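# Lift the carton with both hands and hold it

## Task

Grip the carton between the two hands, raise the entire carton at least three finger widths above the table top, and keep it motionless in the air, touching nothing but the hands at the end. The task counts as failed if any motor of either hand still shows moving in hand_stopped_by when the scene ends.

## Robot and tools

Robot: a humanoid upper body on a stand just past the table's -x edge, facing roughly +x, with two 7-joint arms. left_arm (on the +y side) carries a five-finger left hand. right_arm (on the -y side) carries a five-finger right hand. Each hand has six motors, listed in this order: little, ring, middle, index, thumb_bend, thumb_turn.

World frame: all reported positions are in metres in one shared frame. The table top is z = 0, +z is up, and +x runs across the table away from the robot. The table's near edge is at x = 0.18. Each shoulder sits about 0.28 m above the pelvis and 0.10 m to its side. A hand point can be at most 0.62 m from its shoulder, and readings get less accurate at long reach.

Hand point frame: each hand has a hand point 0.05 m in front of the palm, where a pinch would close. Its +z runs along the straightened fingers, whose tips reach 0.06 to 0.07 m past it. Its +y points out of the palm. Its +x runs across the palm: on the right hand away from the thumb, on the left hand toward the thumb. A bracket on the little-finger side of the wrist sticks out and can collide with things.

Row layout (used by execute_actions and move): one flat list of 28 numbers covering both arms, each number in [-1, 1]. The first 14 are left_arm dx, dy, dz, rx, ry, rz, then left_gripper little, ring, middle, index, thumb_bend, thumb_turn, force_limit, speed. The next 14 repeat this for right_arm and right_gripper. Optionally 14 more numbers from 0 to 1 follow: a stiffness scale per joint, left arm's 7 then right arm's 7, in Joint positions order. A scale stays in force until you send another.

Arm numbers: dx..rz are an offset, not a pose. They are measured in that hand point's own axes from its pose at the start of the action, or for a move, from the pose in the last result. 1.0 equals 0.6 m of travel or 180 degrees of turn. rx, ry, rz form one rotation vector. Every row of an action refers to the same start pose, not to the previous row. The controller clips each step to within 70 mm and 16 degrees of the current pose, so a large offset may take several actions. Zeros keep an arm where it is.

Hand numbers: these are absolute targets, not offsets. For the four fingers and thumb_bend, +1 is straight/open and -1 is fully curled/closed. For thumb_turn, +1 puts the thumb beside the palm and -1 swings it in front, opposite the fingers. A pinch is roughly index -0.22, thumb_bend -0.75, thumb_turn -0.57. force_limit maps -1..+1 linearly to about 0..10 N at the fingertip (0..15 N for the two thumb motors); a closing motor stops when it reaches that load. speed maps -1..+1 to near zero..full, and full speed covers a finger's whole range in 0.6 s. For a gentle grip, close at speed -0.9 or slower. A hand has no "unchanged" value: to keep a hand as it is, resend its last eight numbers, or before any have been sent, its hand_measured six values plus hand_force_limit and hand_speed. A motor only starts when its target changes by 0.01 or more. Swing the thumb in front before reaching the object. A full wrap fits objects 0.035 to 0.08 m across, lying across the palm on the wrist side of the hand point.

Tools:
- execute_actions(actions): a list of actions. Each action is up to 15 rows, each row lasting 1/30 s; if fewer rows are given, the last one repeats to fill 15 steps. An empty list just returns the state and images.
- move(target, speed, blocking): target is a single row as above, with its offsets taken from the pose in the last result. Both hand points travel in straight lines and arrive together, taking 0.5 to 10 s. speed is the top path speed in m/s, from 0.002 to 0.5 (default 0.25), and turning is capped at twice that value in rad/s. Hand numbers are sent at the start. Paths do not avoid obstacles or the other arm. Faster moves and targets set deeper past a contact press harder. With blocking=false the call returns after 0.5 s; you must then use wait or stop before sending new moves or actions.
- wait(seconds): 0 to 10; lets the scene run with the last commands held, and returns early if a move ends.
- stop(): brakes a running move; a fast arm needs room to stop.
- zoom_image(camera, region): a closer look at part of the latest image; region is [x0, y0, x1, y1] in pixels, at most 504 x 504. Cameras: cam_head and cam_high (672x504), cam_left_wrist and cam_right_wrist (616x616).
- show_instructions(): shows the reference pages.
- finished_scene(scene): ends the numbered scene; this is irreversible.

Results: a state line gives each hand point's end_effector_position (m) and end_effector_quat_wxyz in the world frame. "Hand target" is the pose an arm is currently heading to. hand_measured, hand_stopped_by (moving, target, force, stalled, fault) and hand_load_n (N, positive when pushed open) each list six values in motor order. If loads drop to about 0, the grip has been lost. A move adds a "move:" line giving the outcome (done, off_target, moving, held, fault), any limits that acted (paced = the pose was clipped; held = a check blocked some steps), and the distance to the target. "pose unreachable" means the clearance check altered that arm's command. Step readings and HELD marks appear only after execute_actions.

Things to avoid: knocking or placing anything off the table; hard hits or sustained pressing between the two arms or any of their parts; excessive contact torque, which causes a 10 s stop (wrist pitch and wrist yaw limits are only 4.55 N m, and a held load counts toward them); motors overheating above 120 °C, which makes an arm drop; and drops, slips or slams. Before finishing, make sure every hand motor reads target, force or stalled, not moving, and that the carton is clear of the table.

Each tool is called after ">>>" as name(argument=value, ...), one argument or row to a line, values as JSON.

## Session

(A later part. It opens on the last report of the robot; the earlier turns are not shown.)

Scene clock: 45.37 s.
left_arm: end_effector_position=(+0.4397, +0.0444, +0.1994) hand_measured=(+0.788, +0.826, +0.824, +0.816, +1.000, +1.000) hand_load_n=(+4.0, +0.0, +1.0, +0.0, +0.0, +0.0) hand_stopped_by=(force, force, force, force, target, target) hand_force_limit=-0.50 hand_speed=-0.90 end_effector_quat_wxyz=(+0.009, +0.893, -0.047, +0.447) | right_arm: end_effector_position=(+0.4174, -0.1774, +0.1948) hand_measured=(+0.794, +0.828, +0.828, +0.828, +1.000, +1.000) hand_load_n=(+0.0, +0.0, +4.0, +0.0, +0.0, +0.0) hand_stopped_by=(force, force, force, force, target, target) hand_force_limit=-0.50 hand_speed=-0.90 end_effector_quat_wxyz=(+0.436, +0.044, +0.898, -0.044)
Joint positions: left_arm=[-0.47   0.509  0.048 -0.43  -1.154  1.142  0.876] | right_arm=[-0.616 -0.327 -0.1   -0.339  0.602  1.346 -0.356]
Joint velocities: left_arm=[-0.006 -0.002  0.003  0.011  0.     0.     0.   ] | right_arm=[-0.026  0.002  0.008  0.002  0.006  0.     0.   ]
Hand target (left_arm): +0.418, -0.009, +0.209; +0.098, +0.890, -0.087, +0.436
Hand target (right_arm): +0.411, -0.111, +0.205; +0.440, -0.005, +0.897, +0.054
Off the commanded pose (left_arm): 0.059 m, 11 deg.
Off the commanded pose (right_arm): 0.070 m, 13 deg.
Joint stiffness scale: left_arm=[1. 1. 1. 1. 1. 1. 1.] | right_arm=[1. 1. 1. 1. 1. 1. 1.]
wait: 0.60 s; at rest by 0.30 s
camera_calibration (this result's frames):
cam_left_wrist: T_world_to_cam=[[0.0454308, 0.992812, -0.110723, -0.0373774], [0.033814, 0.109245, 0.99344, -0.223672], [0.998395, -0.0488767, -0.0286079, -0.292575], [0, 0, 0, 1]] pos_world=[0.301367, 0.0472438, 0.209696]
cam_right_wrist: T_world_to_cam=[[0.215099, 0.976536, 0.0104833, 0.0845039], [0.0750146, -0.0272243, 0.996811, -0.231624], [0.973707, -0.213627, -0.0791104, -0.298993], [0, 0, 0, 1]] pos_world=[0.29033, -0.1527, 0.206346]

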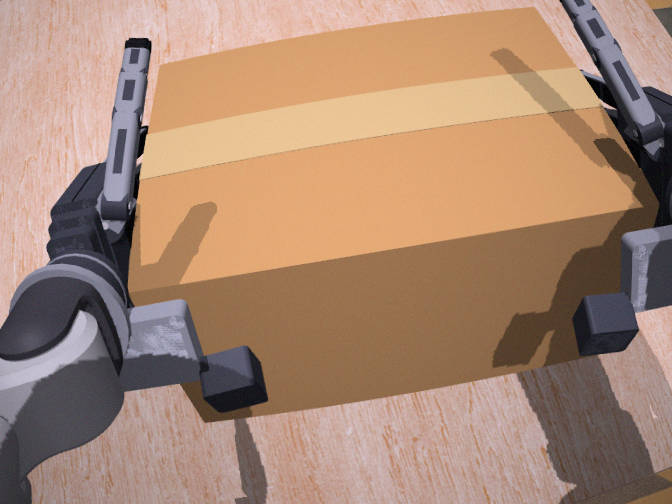

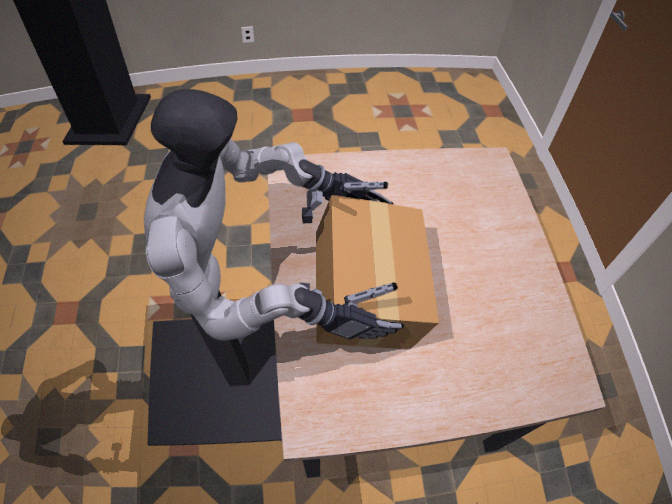

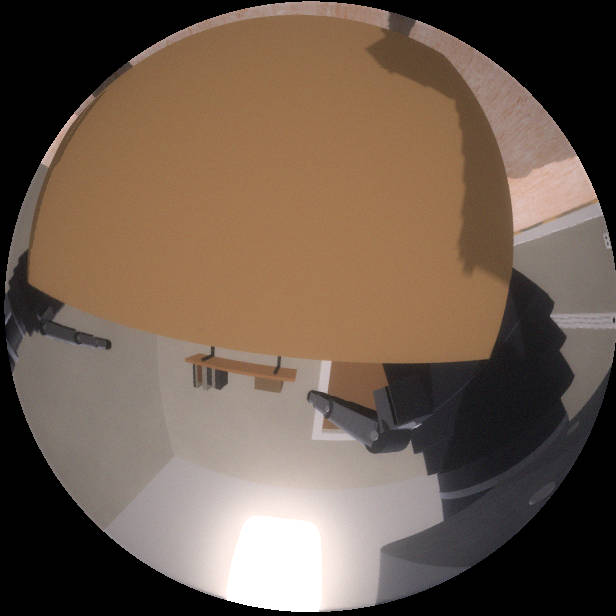

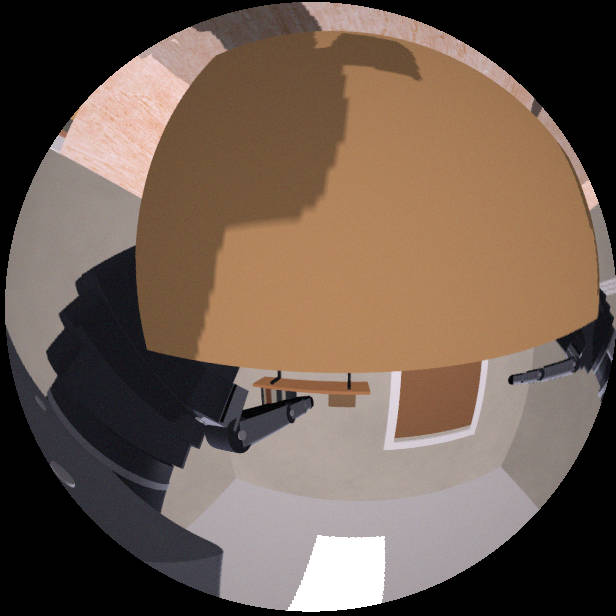

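>>> execute_actions(
  actions=[
    [[-0.004,0.094,-0.03,-0.06,-0.002,-0.004,0.7,0.7,0.68,0.7,1,1,-0.5,-0.9,0.003,0.108,-0.024,-0.067,-0.002,0.005,0.7,0.7,0.68,0.68,1,1,-0.5,-0.9],[-0.007,0.094,-0.03,-0.06,0.001,-0.004,0.7,0.7,0.68,0.7,1,1,-0.5,-0.9,0.006,0.108,-0.024,-0.067,-0.005,0.005,0.7,0.7,0.68,0.68,1,1,-0.5,-0.9],[-0.011,0.094,-0.031,-0.06,0.004,-0.004,0.7,0.7,0.68,0.7,1,1,-0.5,-0.9,0.01,0.108,-0.025,-0.067,-0.008,0.005,0.7,0.7,0.68,0.68,1,1,-0.5,-0.9],[-0.015,0.094,-0.031,-0.06,0.007,-0.004,0.7,0.7,0.68,0.7,1,1,-0.5,-0.9,0.014,0.108,-0.025,-0.067,-0.011,0.005,0.7,0.7,0.68,0.68,1,1,-0.5,-0.9],[-0.02,0.094,-0.032,-0.06,0.011,-0.004,0.7,0.7,0.68,0.7,1,1,-0.5,-0.9,0.018,0.108,-0.026,-0.067,-0.015,0.005,0.7,0.7,0.68,0.68,1,1,-0.5,-0.9],[-0.025,0.094,-0.032,-0.06,0.015,-0.004,0.7,0.7,0.68,0.7,1,1,-0.5,-0.9,0.023,0.108,-0.026,-0.067,-0.019,0.005,0.7,0.7,0.68,0.68,1,1,-0.5,-0.9],[-0.03,0.094,-0.033,-0.06,0.019,-0.004,0.7,0.7,0.68,0.7,1,1,-0.5,-0.9,0.028,0.108,-0.027,-0.067,-0.023,0.005,0.7,0.7,0.68,0.68,1,1,-0.5,-0.9],[-0.035,0.094,-0.033,-0.06,0.023,-0.004,0.7,0.7,0.68,0.7,1,1,-0.5,-0.9,0.033,0.108,-0.027,-0.067,-0.027,0.005,0.7,0.7,0.68,0.68,1,1,-0.5,-0.9],[-0.04,0.094,-0.034,-0.06,0.027,-0.004,0.7,0.7,0.68,0.7,1,1,-0.5,-0.9,0.038,0.108,-0.028,-0.067,-0.031,0.005,0.7,0.7,0.68,0.68,1,1,-0.5,-0.9],[-0.045,0.094,-0.034,-0.06,0.031,-0.004,0.7,0.7,0.68,0.7,1,1,-0.5,-0.9,0.043,0.108,-0.028,-0.067,-0.035,0.005,0.7,0.7,0.68,0.68,1,1,-0.5,-0.9],[-0.05,0.094,-0.035,-0.06,0.035,-0.004,0.7,0.7,0.68,0.7,1,1,-0.5,-0.9,0.048,0.108,-0.029,-0.067,-0.039,0.005,0.7,0.7,0.68,0.68,1,1,-0.5,-0.9],[-0.055,0.094,-0.035,-0.06,0.039,-0.004,0.7,0.7,0.68,0.7,1,1,-0.5,-0.9,0.053,0.108,-0.029,-0.067,-0.043,0.005,0.7,0.7,0.68,0.68,1,1,-0.5,-0.9],[-0.059,0.094,-0.036,-0.06,0.043,-0.004,0.7,0.7,0.68,0.7,1,1,-0.5,-0.9,0.057,0.108,-0.03,-0.067,-0.047,0.005,0.7,0.7,0.68,0.68,1,1,-0.5,-0.9],[-0.063,0.094,-0.036,-0.06,0.046,-0.004,0.7,0.7,0.68,0.7,1,1,-0.5,-0.9,0.061,0.108,-0.03,-0.067,-0.05,0.005,0.7,0.7,0.68,0.68,1,1,-0.5,-0.9],[-0.066,0.094,-0.036,-0.06,0.048,-0.004,0.7,0.7,0.68,0.7,1,1,-0.5,-0.9,0.064,0.108,-0.03,-0.067,-0.052,0.005,0.7,0.7,0.68,0.68,1,1,-0.5,-0.9]],
  ],
)

>>> wait(
  seconds=0.5,
)

Scene clock: 48.60 s.
left_arm: end_effector_position=(+0.4136, +0.0454, +0.1654) hand_measured=(+0.788, +0.826, +0.824, +0.816, +1.000, +1.000) hand_load_n=(+0.0, +0.0, +2.0, +1.5, +0.0, +0.0) hand_stopped_by=(force, force, force, force, target, target) hand_force_limit=-0.50 hand_speed=-0.90 end_effector_quat_wxyz=(-0.000, +0.872, -0.056, +0.487) | right_arm: end_effector_position=(+0.3923, -0.1762, +0.1656) hand_measured=(+0.794, +0.828, +0.828, +0.828, +1.000, +1.000) hand_load_n=(+0.0, +0.0, +3.0, +0.0, +0.0, +0.0) hand_stopped_by=(force, force, force, force, target, target) hand_force_limit=-0.50 hand_speed=-0.90 end_effector_quat_wxyz=(+0.485, +0.040, +0.872, -0.053)
Joint positions: left_arm=[-0.205  0.508 -0.136 -0.482 -0.806  0.803  0.669] | right_arm=[-0.319 -0.331  0.025 -0.381  0.443  0.954 -0.252]
Joint velocities: left_arm=[ 0.81  -0.046 -0.537  0.169  0.85  -1.083 -0.466] | right_arm=[ 0.643  0.005  0.344  0.081 -0.456 -1.035  0.248]
Hand target (left_arm): +0.394, -0.005, +0.180; +0.094, +0.859, -0.080, +0.497
Hand target (right_arm): +0.386, -0.114, +0.176; +0.505, +0.007, +0.862, +0.049
Off the commanded pose (left_arm): 0.058 m, 12 deg.
Off the commanded pose (right_arm): 0.067 m, 13 deg.
Joint stiffness scale: left_arm=[1. 1. 1. 1. 1. 1. 1.] | right_arm=[1. 1. 1. 1. 1. 1. 1.]
Step readings (end_effector_position):
0: left_arm (+0.4397, +0.0444, +0.1994) | right_arm (+0.4174, -0.1774, +0.1948)
1: left_arm (+0.4397, +0.0444, +0.1995) | right_arm (+0.4174, -0.1774, +0.1948)
2: left_arm (+0.4396, +0.0443, +0.1998) | right_arm (+0.4173, -0.1776, +0.1950)
4: left_arm (+0.4388, +0.0441, +0.2001) | right_arm (+0.4157, -0.1783, +0.1941)
8: left_arm (+0.4331, +0.0445, +0.1939) | right_arm (+0.4102, -0.1782, +0.1891)
15: end_effector_position above
camera_calibration (this result's frames):
cam_left_wrist: T_world_to_cam=[[0.0647301, 0.994325, -0.0844216, -0.0534105], [-0.0565355, 0.0881172, 0.994504, -0.150991], [0.9963, -0.0596016, 0.0619185, -0.280964], [0, 0, 0, 1]] pos_world=[0.274845, 0.0496665, 0.163049]
cam_right_wrist: T_world_to_cam=[[0.213865, 0.976832, 0.00779283, 0.0899592], [-0.0325996, -0.000836151, 0.999468, -0.154093], [0.976319, -0.214005, 0.0316655, -0.296088], [0, 0, 0, 1]] pos_world=[0.264814, -0.151368, 0.162685]

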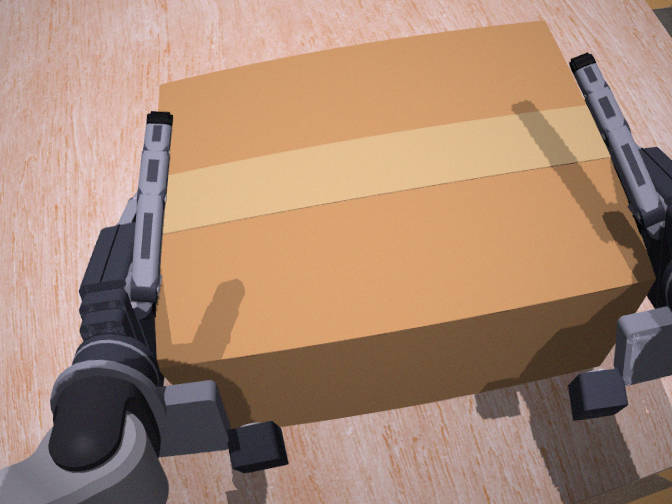

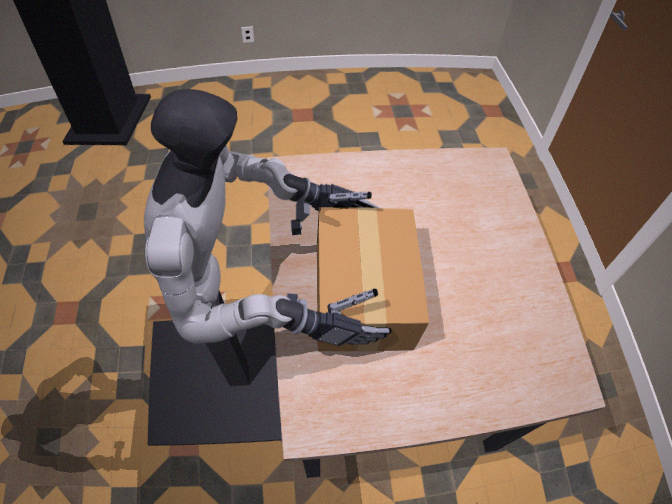

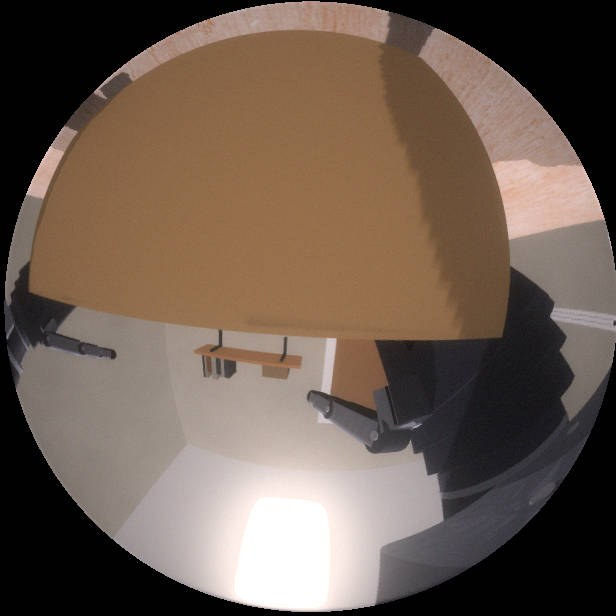

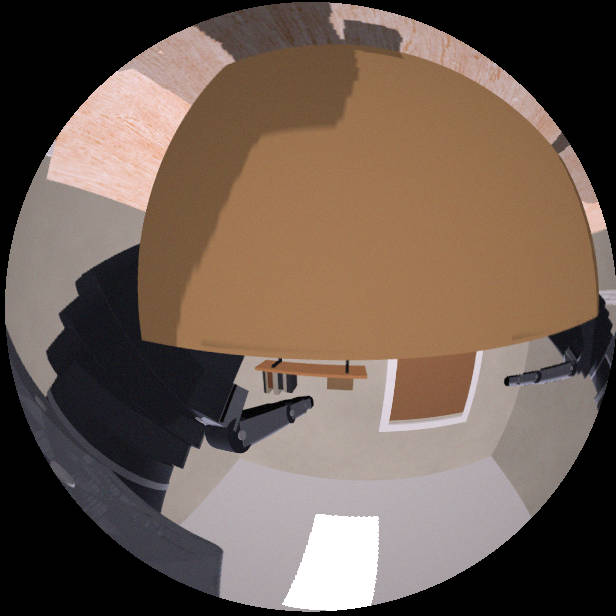

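Scene clock: 49.10 s.
left_arm: end_effector_position=(+0.4106, +0.0459, +0.1620) hand_measured=(+0.788, +0.826, +0.824, +0.816, +1.000, +1.000) hand_load_n=(+0.0, +0.0, +2.0, +4.0, +0.0, +0.0) hand_stopped_by=(force, force, force, force, target, target) hand_force_limit=-0.50 hand_speed=-0.90 end_effector_quat_wxyz=(-0.000, +0.866, -0.057, +0.497) | right_arm: end_effector_position=(+0.3888, -0.1755, +0.1604) hand_measured=(+0.794, +0.828, +0.830, +0.828, +1.000, +1.000) hand_load_n=(+0.0, +0.0, +8.0, +1.0, +0.0, +0.0) hand_stopped_by=(force, force, force, force, target, target) hand_force_limit=-0.50 hand_speed=-0.90 end_effector_quat_wxyz=(+0.493, +0.038, +0.868, -0.055)
Joint positions: left_arm=[-0.168  0.507 -0.163 -0.47  -0.751  0.732  0.638] | right_arm=[-0.279 -0.33   0.047 -0.366  0.414  0.878 -0.236]
Joint velocities: left_arm=[ 0.     0.003  0.    -0.002  0.014  0.     0.   ] | right_arm=[ 0.002  0.002  0.     0.    -0.005  0.     0.   ]
Hand target (left_arm): +0.394, -0.005, +0.180; +0.094, +0.859, -0.080, +0.497
Hand target (right_arm): +0.386, -0.114, +0.176; +0.505, +0.007, +0.862, +0.049
Off the commanded pose (left_arm): 0.059 m, 12 deg.
Off the commanded pose (right_arm): 0.067 m, 13 deg.
Joint stiffness scale: left_arm=[1. 1. 1. 1. 1. 1. 1.] | right_arm=[1. 1. 1. 1. 1. 1. 1.]
wait: 0.50 s; at rest by 0.23 s
camera_calibration (this result's frames):
cam_left_wrist: T_world_to_cam=[[0.0680695, 0.994166, -0.0836658, -0.0554653], [-0.0793682, 0.0889905, 0.992865, -0.138138], [0.994519, -0.0609434, 0.0849628, -0.280724], [0, 0, 0, 1]] pos_world=[0.271997, 0.0503264, 0.156363]
cam_right_wrist: T_world_to_cam=[[0.211527, 0.977354, 0.00599656, 0.0913508], [-0.0504113, 0.0047828, 0.998717, -0.141074], [0.976071, -0.211558, 0.0502814, -0.29475], [0, 0, 0, 1]] pos_world=[0.261263, -0.150964, 0.155166]

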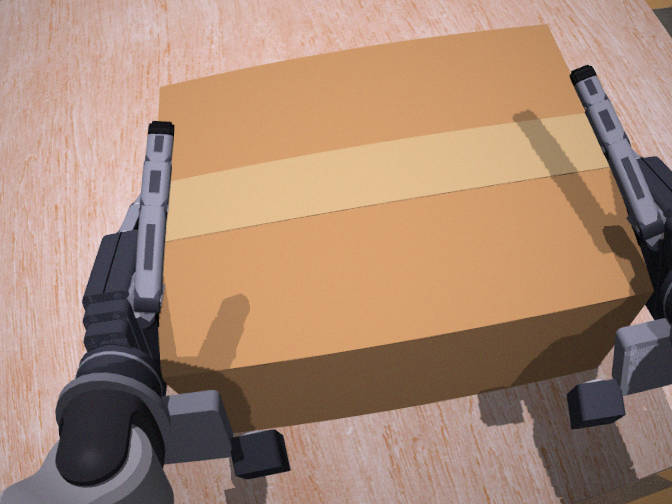

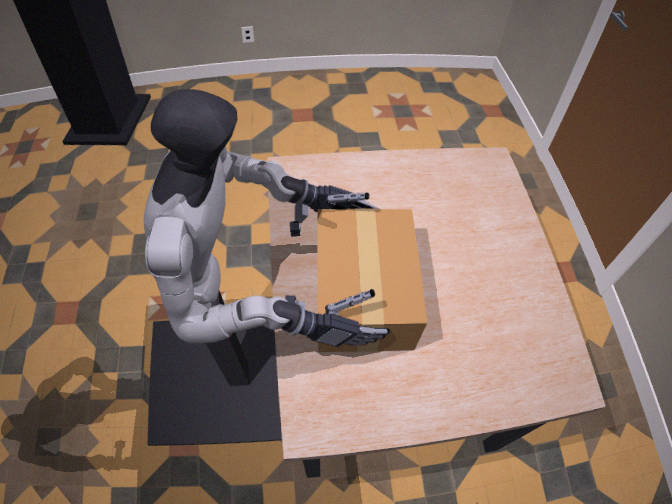

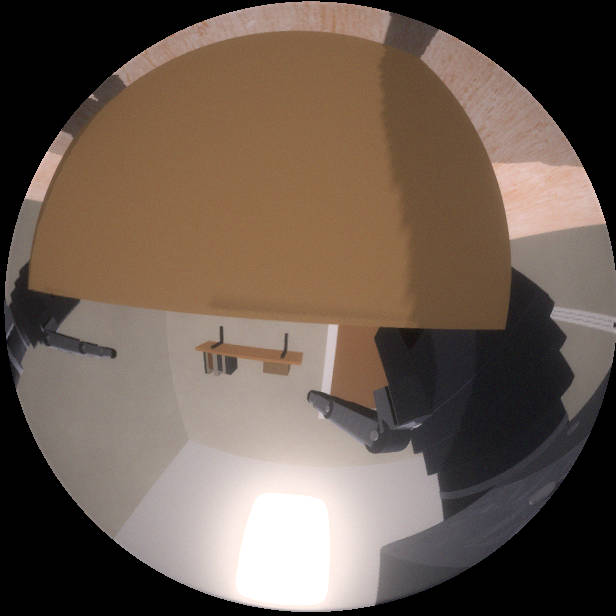

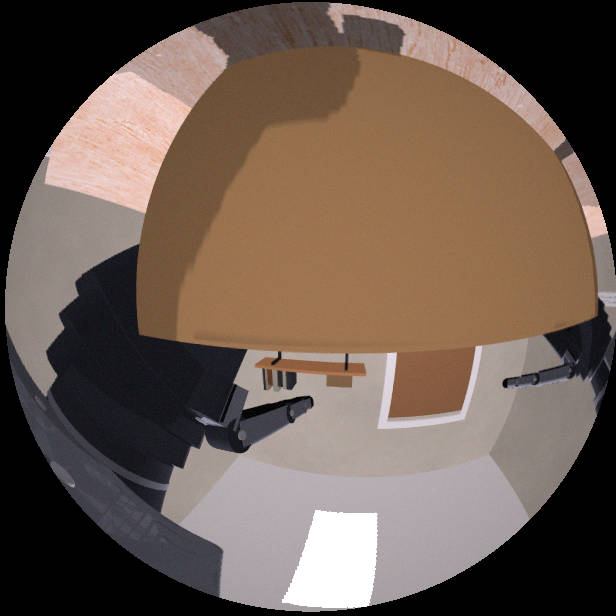

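>>> move(
  target=[0,-0.016,0,0,0,0,0.92,0.92,0.92,0.92,1,1,-0.5,0,0,-0.016,0,0,0,0,0.92,0.92,0.92,0.92,1,1,-0.5,0],
  speed=0.05,
)

>>> move(
  target=[-0.014,0,0.02,0,0,0,0.92,0.92,0.92,0.92,1,1,-0.5,0,0.005,0,0.032,0,0,0,0.92,0.92,0.92,0.92,1,1,-0.5,0],
  speed=0.05,
)

Scene clock: 50.27 s.
left_arm: end_effector_position=(+0.4117, +0.0554, +0.1626) hand_measured=(+0.920, +0.920, +0.920, +0.920, +1.000, +1.000) hand_load_n=(+0.0, +0.0, +0.0, +0.0, +0.0, +0.0) hand_stopped_by=(target, target, target, target, target, target) hand_force_limit=-0.50 hand_speed=0.00 end_effector_quat_wxyz=(-0.002, +0.866, -0.057, +0.497) | right_arm: end_effector_position=(+0.3883, -0.1844, +0.1618) hand_measured=(+0.920, +0.920, +0.920, +0.920, +1.000, +1.000) hand_load_n=(+0.0, +0.0, +0.0, +0.0, +0.0, +0.0) hand_stopped_by=(target, target, target, target, target, target) hand_force_limit=-0.50 hand_speed=0.00 end_effector_quat_wxyz=(+0.493, +0.038, +0.867, -0.056)
Joint positions: left_arm=[-0.15   0.528 -0.129 -0.469 -0.753  0.729  0.601] | right_arm=[-0.276 -0.35   0.018 -0.359  0.413  0.875 -0.2  ]
Joint velocities: left_arm=[ 0.005 -0.003 -0.005  0.     0.     0.    -0.005] | right_arm=[ 0.011 -0.005 -0.009 -0.003  0.     0.     0.007]
Hand target (left_arm): +0.411, +0.055, +0.163; +0.000, +0.866, -0.056, +0.497
Hand target (right_arm): +0.388, -0.185, +0.161; +0.493, +0.039, +0.868, -0.055
Off the commanded pose (left_arm): 0.000 m, 0 deg.
Off the commanded pose (right_arm): 0.001 m, 0 deg.
Joint stiffness scale: left_arm=[1. 1. 1. 1. 1. 1. 1.] | right_arm=[1. 1. 1. 1. 1. 1. 1.]
move: done
camera_calibration (this result's frames):
cam_left_wrist: T_world_to_cam=[[0.0667572, 0.994434, -0.081518, -0.0647257], [-0.0805296, 0.0868037, 0.992965, -0.138927], [0.994514, -0.0597229, 0.0858761, -0.281458], [0, 0, 0, 1]] pos_world=[0.273047, 0.0596152, 0.156843]
cam_right_wrist: T_world_to_cam=[[0.21124, 0.977425, 0.00418706, 0.100576], [-0.0522347, 0.00701108, 0.99861, -0.141242], [0.976038, -0.211165, 0.0525366, -0.296484], [0, 0, 0, 1]] pos_world=[0.260756, -0.159922, 0.156201]

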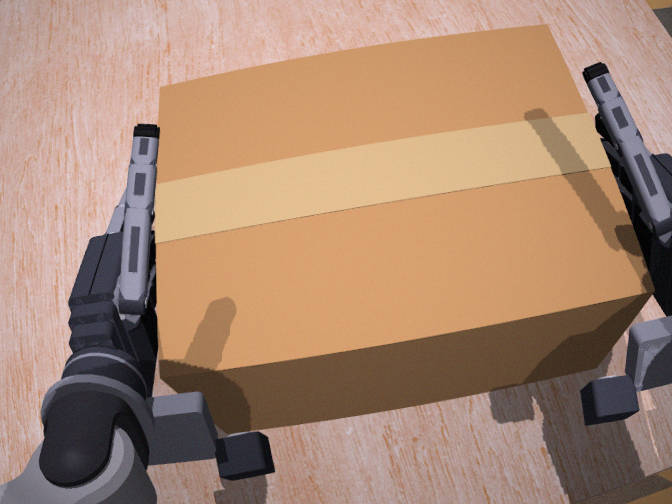

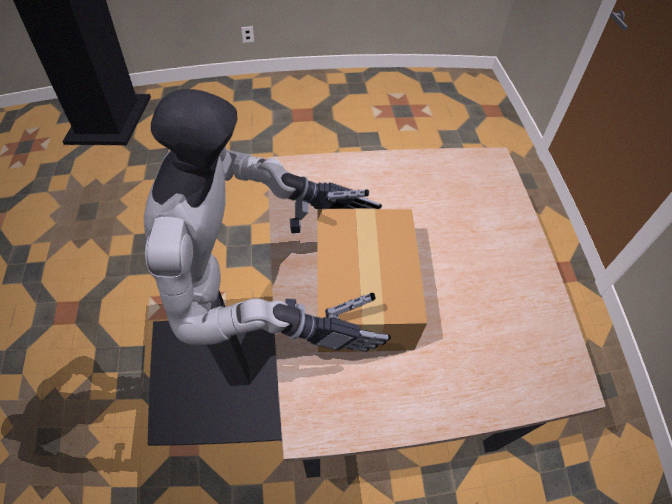

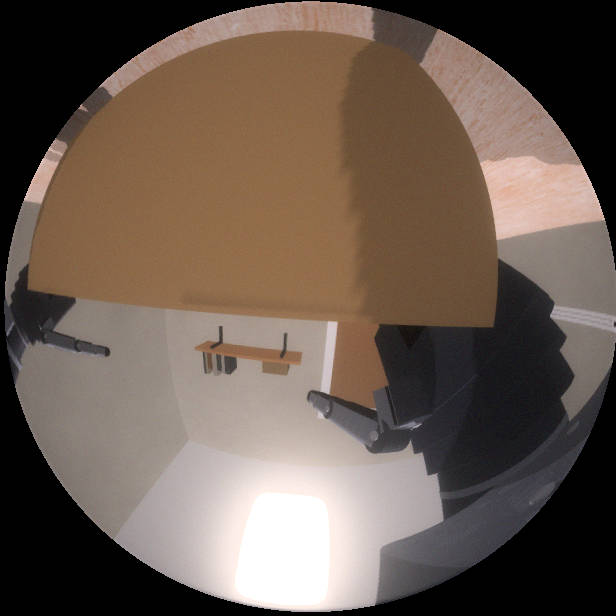

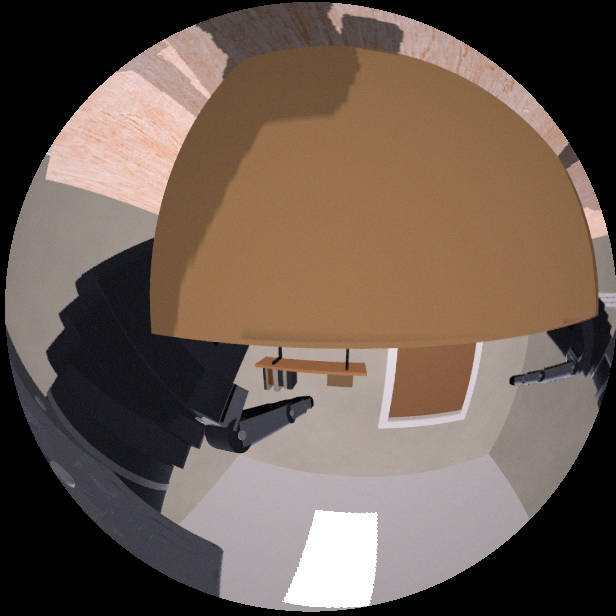

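Scene clock: 51.00 s.
left_arm: end_effector_position=(+0.4180, +0.0570, +0.1493) hand_measured=(+0.920, +0.920, +0.920, +0.920, +1.000, +1.000) hand_load_n=(+0.0, +0.0, +0.0, +0.0, +0.0, +0.0) hand_stopped_by=(target, target, target, target, target, target) hand_force_limit=-0.50 hand_speed=0.00 end_effector_quat_wxyz=(-0.002, +0.867, -0.055, +0.496) | right_arm: end_effector_position=(+0.4029, -0.1877, +0.1496) hand_measured=(+0.920, +0.920, +0.920, +0.920, +1.000, +1.000) hand_load_n=(+0.0, +0.0, +0.0, +0.0, +0.0, +0.0) hand_stopped_by=(target, target, target, target, target, target) hand_force_limit=-0.50 hand_speed=0.00 end_effector_quat_wxyz=(+0.493, +0.040, +0.868, -0.056)
Joint positions: left_arm=[-0.166  0.523 -0.16  -0.371 -0.715  0.652  0.56 ] | right_arm=[-0.335 -0.349  0.046 -0.205  0.397  0.781 -0.183]
Joint velocities: left_arm=[-0.002  0.    -0.002  0.     0.    -0.01   0.   ] | right_arm=[ 0.005  0.005 -0.006  0.006  0.003 -0.004  0.   ]
Hand target (left_arm): +0.418, +0.056, +0.150; -0.002, +0.866, -0.056, +0.497
Hand target (right_arm): +0.404, -0.187, +0.150; +0.493, +0.039, +0.867, -0.056
Off the commanded pose (left_arm): 0.001 m, 0 deg.
Off the commanded pose (right_arm): 0.001 m, 0 deg.
Joint stiffness scale: left_arm=[1. 1. 1. 1. 1. 1. 1.] | right_arm=[1. 1. 1. 1. 1. 1. 1.]
move: done
camera_calibration (this result's frames):
cam_left_wrist: T_world_to_cam=[[0.0621624, 0.994584, -0.0832963, -0.065647], [-0.0779728, 0.088042, 0.99306, -0.126524], [0.995016, -0.0552362, 0.0830235, -0.286555], [0, 0, 0, 1]] pos_world=[0.279342, 0.0606026, 0.143968]
cam_right_wrist: T_world_to_cam=[[0.215517, 0.976475, 0.00695519, 0.0984482], [-0.0505409, 0.00404123, 0.998714, -0.129573], [0.975191, -0.215591, 0.0502229, -0.31099], [0, 0, 0, 1]] pos_world=[0.275509, -0.162655, 0.14434]

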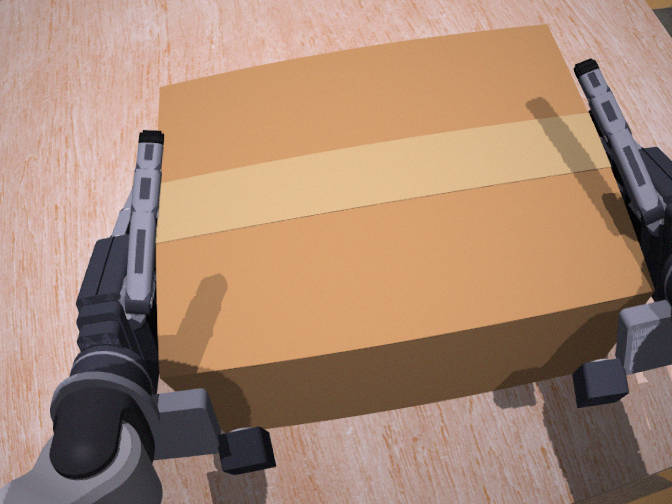

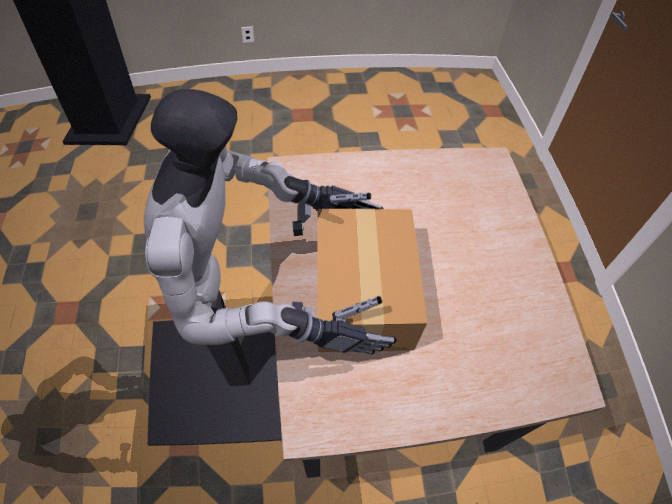

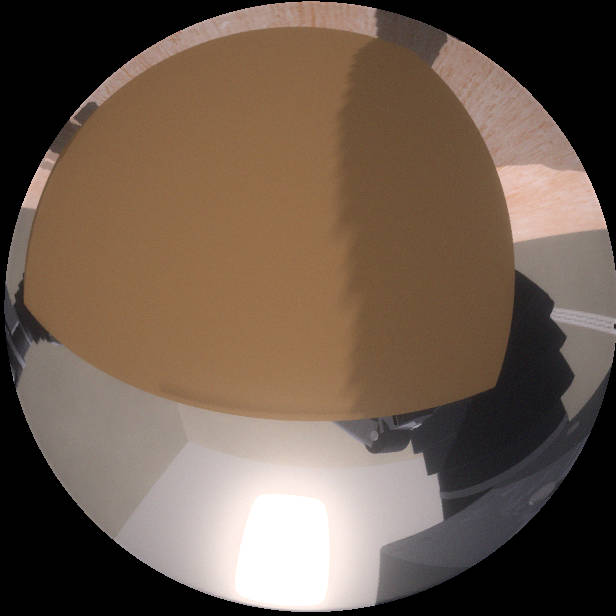

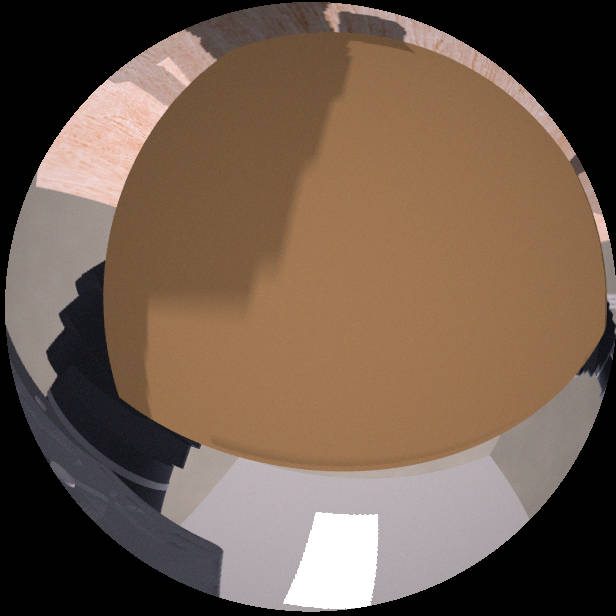

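>>> execute_actions(
  actions=[
    [[0.001,0.004,0.003,0,0,-0.003,0.92,0.92,0.92,0.92,1,1,-0.5,0,0,0.004,-0.001,0,0,0.002,0.92,0.92,0.92,0.92,1,1,-0.5,0],[0.002,0.008,0.006,0,0,-0.006,0.92,0.92,0.92,0.92,1,1,-0.5,0,0,0.008,-0.002,0,0,0.004,0.92,0.92,0.92,0.92,1,1,-0.5,0],[0.003,0.012,0.008,-0.002,0,-0.009,0.92,0.92,0.92,0.92,1,1,-0.5,0,0.001,0.012,-0.003,0,0,0.006,0.92,0.92,0.92,0.92,1,1,-0.5,0],[0.003,0.016,0.008,-0.004,0,-0.012,0.92,0.92,0.92,0.92,1,1,-0.5,0,0.002,0.016,-0.003,-0.002,0,0.008,0.92,0.92,0.92,0.92,1,1,-0.5,0],[0.003,0.02,0.008,-0.006,0,-0.012,0.92,0.92,0.92,0.92,1,1,-0.5,0,0.002,0.02,-0.003,-0.004,0,0.008,0.92,0.92,0.92,0.92,1,1,-0.5,0]],
    [[0,0.012,-0.002,-0.006,0,-0.002,0.92,0.92,0.92,0.92,1,1,-0.5,0,0,0.013,-0.002,-0.006,0,0.002,0.92,0.92,0.92,0.92,1,1,-0.5,0],[0,0.022,-0.004,-0.012,0,-0.004,0.92,0.92,0.92,0.92,1,1,-0.5,0,0,0.024,-0.004,-0.013,0,0.004,0.92,0.92,0.92,0.92,1,1,-0.5,0],[0,0.033,-0.007,-0.018,0,-0.005,0.92,0.92,0.92,0.92,1,1,-0.5,0,0,0.036,-0.006,-0.02,0,0.005,0.92,0.92,0.92,0.92,1,1,-0.5,0],[0,0.044,-0.01,-0.024,0,-0.007,0.92,0.92,0.92,0.92,1,1,-0.5,0,0,0.048,-0.008,-0.027,0,0.007,0.92,0.92,0.92,0.92,1,1,-0.5,0],[0,0.055,-0.012,-0.031,0,-0.009,0.92,0.92,0.92,0.92,1,1,-0.5,0,0,0.06,-0.01,-0.034,0,0.009,0.92,0.92,0.92,0.92,1,1,-0.5,0],[0,0.066,-0.015,-0.038,0,-0.011,0.92,0.92,0.92,0.92,1,1,-0.5,0,0,0.072,-0.012,-0.041,0,0.011,0.92,0.92,0.92,0.92,1,1,-0.5,0],[0,0.077,-0.018,-0.045,0,-0.013,0.92,0.92,0.92,0.92,1,1,-0.5,0,0,0.085,-0.014,-0.048,0,0.013,0.92,0.92,0.92,0.92,1,1,-0.5,0],[0,0.088,-0.021,-0.052,0,-0.015,0.92,0.92,0.92,0.92,1,1,-0.5,0,0,0.098,-0.016,-0.055,0,0.015,0.92,0.92,0.92,0.92,1,1,-0.5,0],[0,0.098,-0.024,-0.058,0,-0.016,0.92,0.92,0.92,0.92,1,1,-0.5,0,0,0.11,-0.018,-0.062,0,0.016,0.92,0.92,0.92,0.92,1,1,-0.5,0]],
    [[0,0.098,-0.024,-0.058,0,-0.016,0.7,0.7,0.7,0.7,1,1,-0.5,-0.9,0,0.11,-0.018,-0.062,0,0.016,0.7,0.7,0.7,0.7,1,1,-0.5,-0.9]],
  ],
)

>>> wait(
  seconds=0.6,
)

Scene clock: 53.73 s.
left_arm: end_effector_position=(+0.4231, +0.0460, +0.1487) hand_measured=(+0.854, +0.854, +0.854, +0.854, +1.000, +1.000) hand_load_n=(+0.0, +0.0, +0.0, +0.0, +0.0, +0.0) hand_stopped_by=(moving, moving, moving, moving, target, target) hand_force_limit=-0.50 hand_speed=-0.90 end_effector_quat_wxyz=(+0.007, +0.859, -0.052, +0.509) | right_arm: end_effector_position=(+0.4026, -0.1775, +0.1496) hand_measured=(+0.854, +0.854, +0.854, +0.854, +1.000, +1.000) hand_load_n=(+0.0, +0.0, +0.0, +0.0, +0.0, +0.0) hand_stopped_by=(moving, moving, moving, moving, target, target) hand_force_limit=-0.50 hand_speed=-0.90 end_effector_quat_wxyz=(+0.500, +0.040, +0.864, -0.056)
Joint positions: left_arm=[-0.193  0.496 -0.208 -0.312 -0.677  0.576  0.552] | right_arm=[-0.321 -0.314  0.07  -0.218  0.368  0.759 -0.203]
Joint velocities: left_arm=[-0.002 -0.008 -0.002  0.005 -0.008 -0.004  0.   ] | right_arm=[ 0.011 -0.008  0.     0.008 -0.009  0.     0.001]
Hand target (left_arm): +0.403, -0.008, +0.157; +0.100, +0.859, -0.073, +0.497
Hand target (right_arm): +0.398, -0.113, +0.156; +0.500, +0.015, +0.865, +0.045
Off the commanded pose (left_arm): 0.060 m, 11 deg.
Off the commanded pose (right_arm): 0.067 m, 12 deg.
Joint stiffness scale: left_arm=[1. 1. 1. 1. 1. 1. 1.] | right_arm=[1. 1. 1. 1. 1. 1. 1.]
Step readings (end_effector_position; steps 1 to 15: 1st action; 16 to 30: 2nd action; 31 to 45: 3rd action):
0: left_arm (+0.4180, +0.0569, +0.1494) | right_arm (+0.4029, -0.1876, +0.1496)
1: left_arm (+0.4181, +0.0569, +0.1493) | right_arm (+0.4029, -0.1876, +0.1496)
2: left_arm (+0.4186, +0.0568, +0.1489) | right_arm (+0.4030, -0.1878, +0.1498)
4: left_arm (+0.4209, +0.0534, +0.1478) | right_arm (+0.4032, -0.1853, +0.1510)
8: left_arm (+0.4226, +0.0480, +0.1477) | right_arm (+0.4026, -0.1790, +0.1493)
15: left_arm (+0.4227, +0.0480, +0.1476) | right_arm (+0.4026, -0.1790, +0.1493)
16: left_arm (+0.4227, +0.0480, +0.1476) | right_arm (+0.4026, -0.1790, +0.1493)
17: left_arm (+0.4227, +0.0478, +0.1476) | right_arm (+0.4026, -0.1789, +0.1493)
19: left_arm (+0.4227, +0.0475, +0.1475) | right_arm (+0.4027, -0.1786, +0.1493)
23: left_arm (+0.4231, +0.0470, +0.1478) | right_arm (+0.4026, -0.1781, +0.1495)
30: left_arm (+0.4229, +0.0465, +0.1482) | right_arm (+0.4026, -0.1777, +0.1495)
31: left_arm (+0.4229, +0.0464, +0.1482) | right_arm (+0.4026, -0.1777, +0.1495)
32: left_arm (+0.4230, +0.0463, +0.1483) | right_arm (+0.4026, -0.1776, +0.1495)
34: left_arm (+0.4230, +0.0461, +0.1486) | right_arm (+0.4026, -0.1776, +0.1496)
38: left_arm (+0.4231, +0.0461, +0.1487) | right_arm (+0.4026, -0.1776, +0.1496)
45: end_effector_position above
camera_calibration (this result's frames):
cam_left_wrist: T_world_to_cam=[[0.0701725, 0.992462, -0.100477, -0.055831], [-0.107082, 0.107638, 0.988407, -0.112503], [0.991771, -0.0585997, 0.113828, -0.295212], [0, 0, 0, 1]] pos_world=[0.284653, 0.0502204, 0.139192]
cam_right_wrist: T_world_to_cam=[[0.214594, 0.976662, 0.00895429, 0.0886999], [-0.0666206, 0.00549027, 0.997763, -0.122735], [0.974429, -0.214711, 0.066244, -0.310407], [0, 0, 0, 1]] pos_world=[0.275259, -0.152604, 0.142229]

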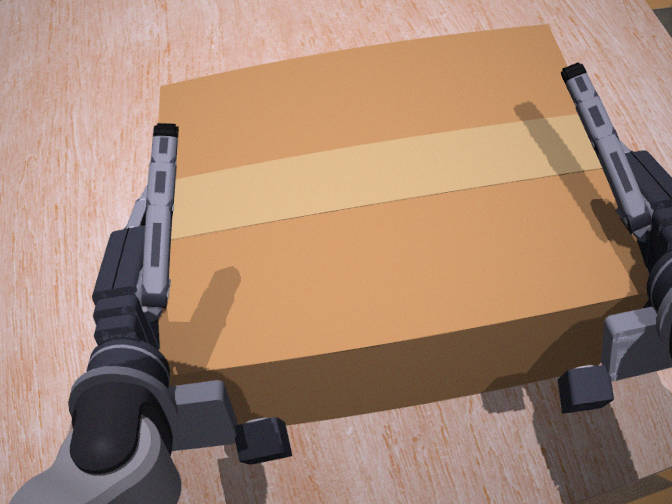

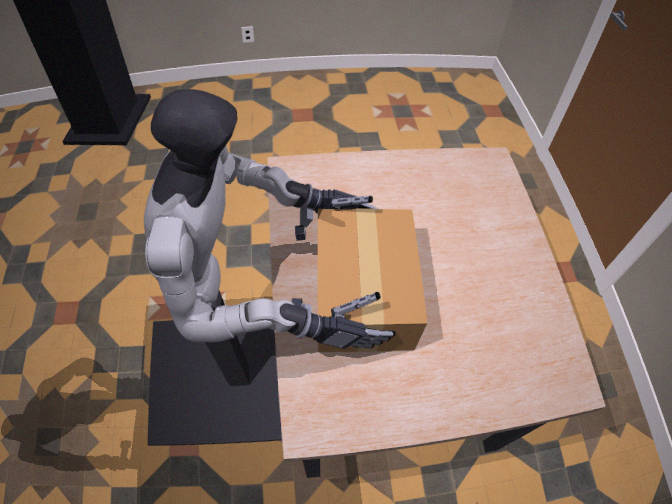

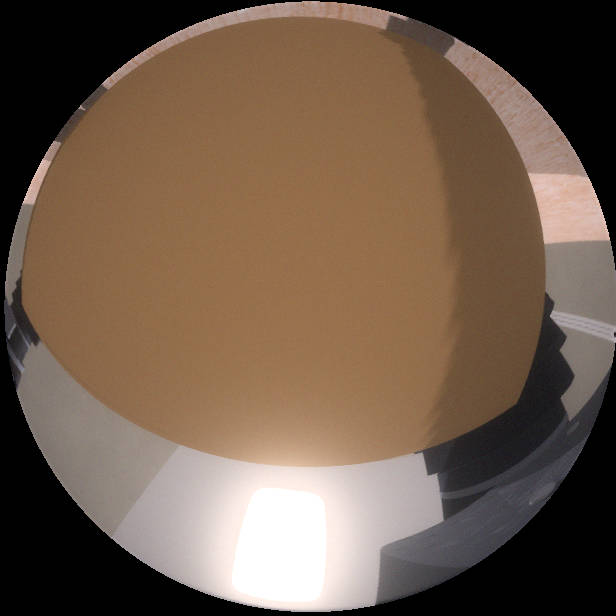

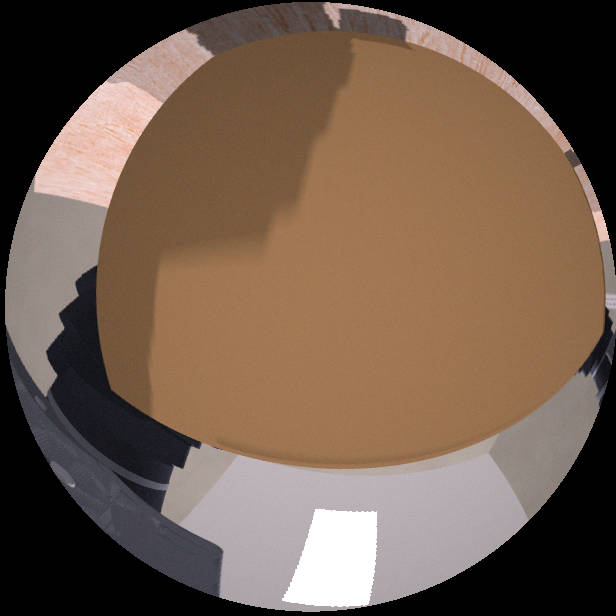

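Scene clock: 54.33 s.
left_arm: end_effector_position=(+0.4236, +0.0467, +0.1484) hand_measured=(+0.756, +0.788, +0.816, +0.810, +1.000, +1.000) hand_load_n=(+3.5, +2.0, +0.5, +1.0, +0.0, +0.0) hand_stopped_by=(force, force, force, force, target, target) hand_force_limit=-0.50 hand_speed=-0.90 end_effector_quat_wxyz=(+0.005, +0.859, -0.050, +0.510) | right_arm: end_effector_position=(+0.4029, -0.1783, +0.1493) hand_measured=(+0.760, +0.788, +0.822, +0.810, +1.000, +1.000) hand_load_n=(+3.5, +2.0, +0.0, +1.5, +0.0, +0.0) hand_stopped_by=(force, force, force, force, target, target) hand_force_limit=-0.50 hand_speed=-0.90 end_effector_quat_wxyz=(+0.500, +0.041, +0.863, -0.059)
Joint positions: left_arm=[-0.194  0.495 -0.211 -0.309 -0.677  0.573  0.559] | right_arm=[-0.321 -0.31   0.071 -0.217  0.362  0.758 -0.209]
Joint velocities: left_arm=[ 0.    -0.002 -0.005  0.005  0.006  0.     0.001] | right_arm=[-0.014  0.005 -0.005  0.     0.006  0.     0.   ]
Hand target (left_arm): +0.403, -0.008, +0.157; +0.100, +0.859, -0.073, +0.497
Hand target (right_arm): +0.398, -0.113, +0.156; +0.500, +0.015, +0.865, +0.045
Off the commanded pose (left_arm): 0.061 m, 11 deg.
Off the commanded pose (right_arm): 0.067 m, 12 deg.
Joint stiffness scale: left_arm=[1. 1. 1. 1. 1. 1. 1.] | right_arm=[1. 1. 1. 1. 1. 1. 1.]
wait: 0.60 s; no rest
camera_calibration (this result's frames):
cam_left_wrist: T_world_to_cam=[[0.0650594, 0.99307, -0.0978727, -0.0548144], [-0.108595, 0.104544, 0.988574, -0.11145], [0.991955, -0.0536876, 0.114644, -0.296137], [0, 0, 0, 1]] pos_world=[0.285217, 0.0501871, 0.138762]
cam_right_wrist: T_world_to_cam=[[0.219877, 0.97552, 0.00388954, 0.0877954], [-0.0670653, 0.0111382, 0.997686, -0.121211], [0.97322, -0.219629, 0.0678725, -0.311457], [0, 0, 0, 1]] pos_world=[0.275683, -0.152701, 0.141728]

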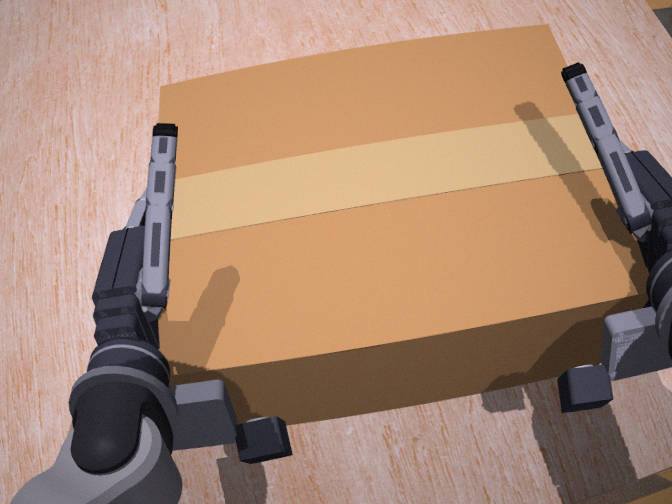

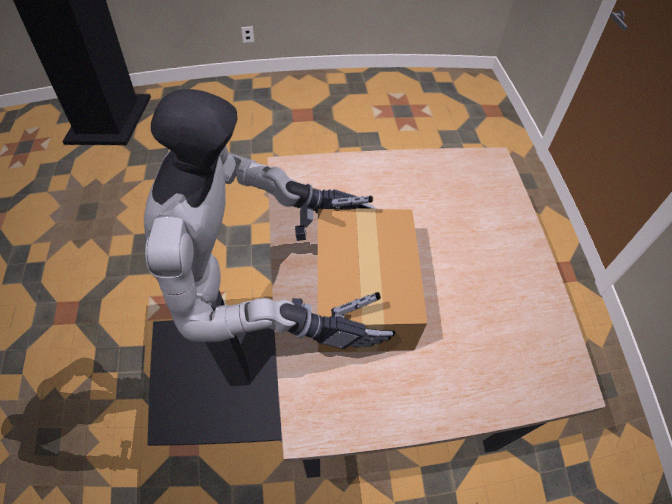

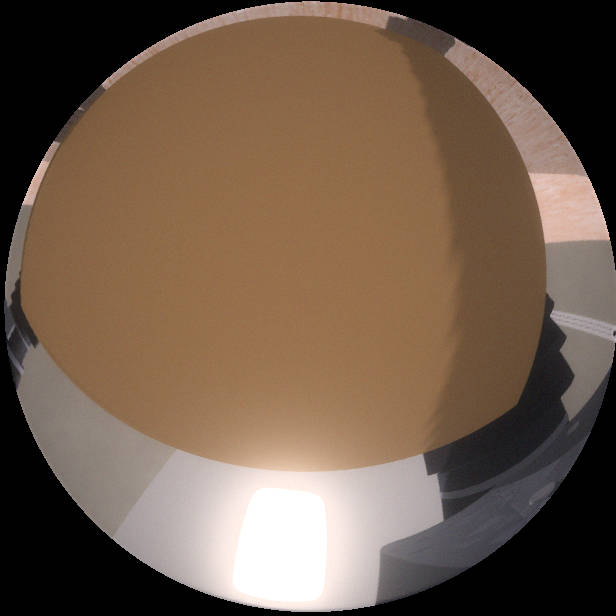

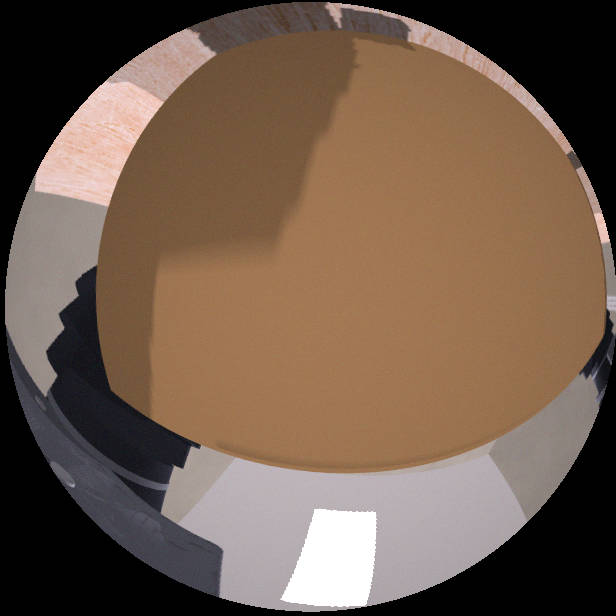

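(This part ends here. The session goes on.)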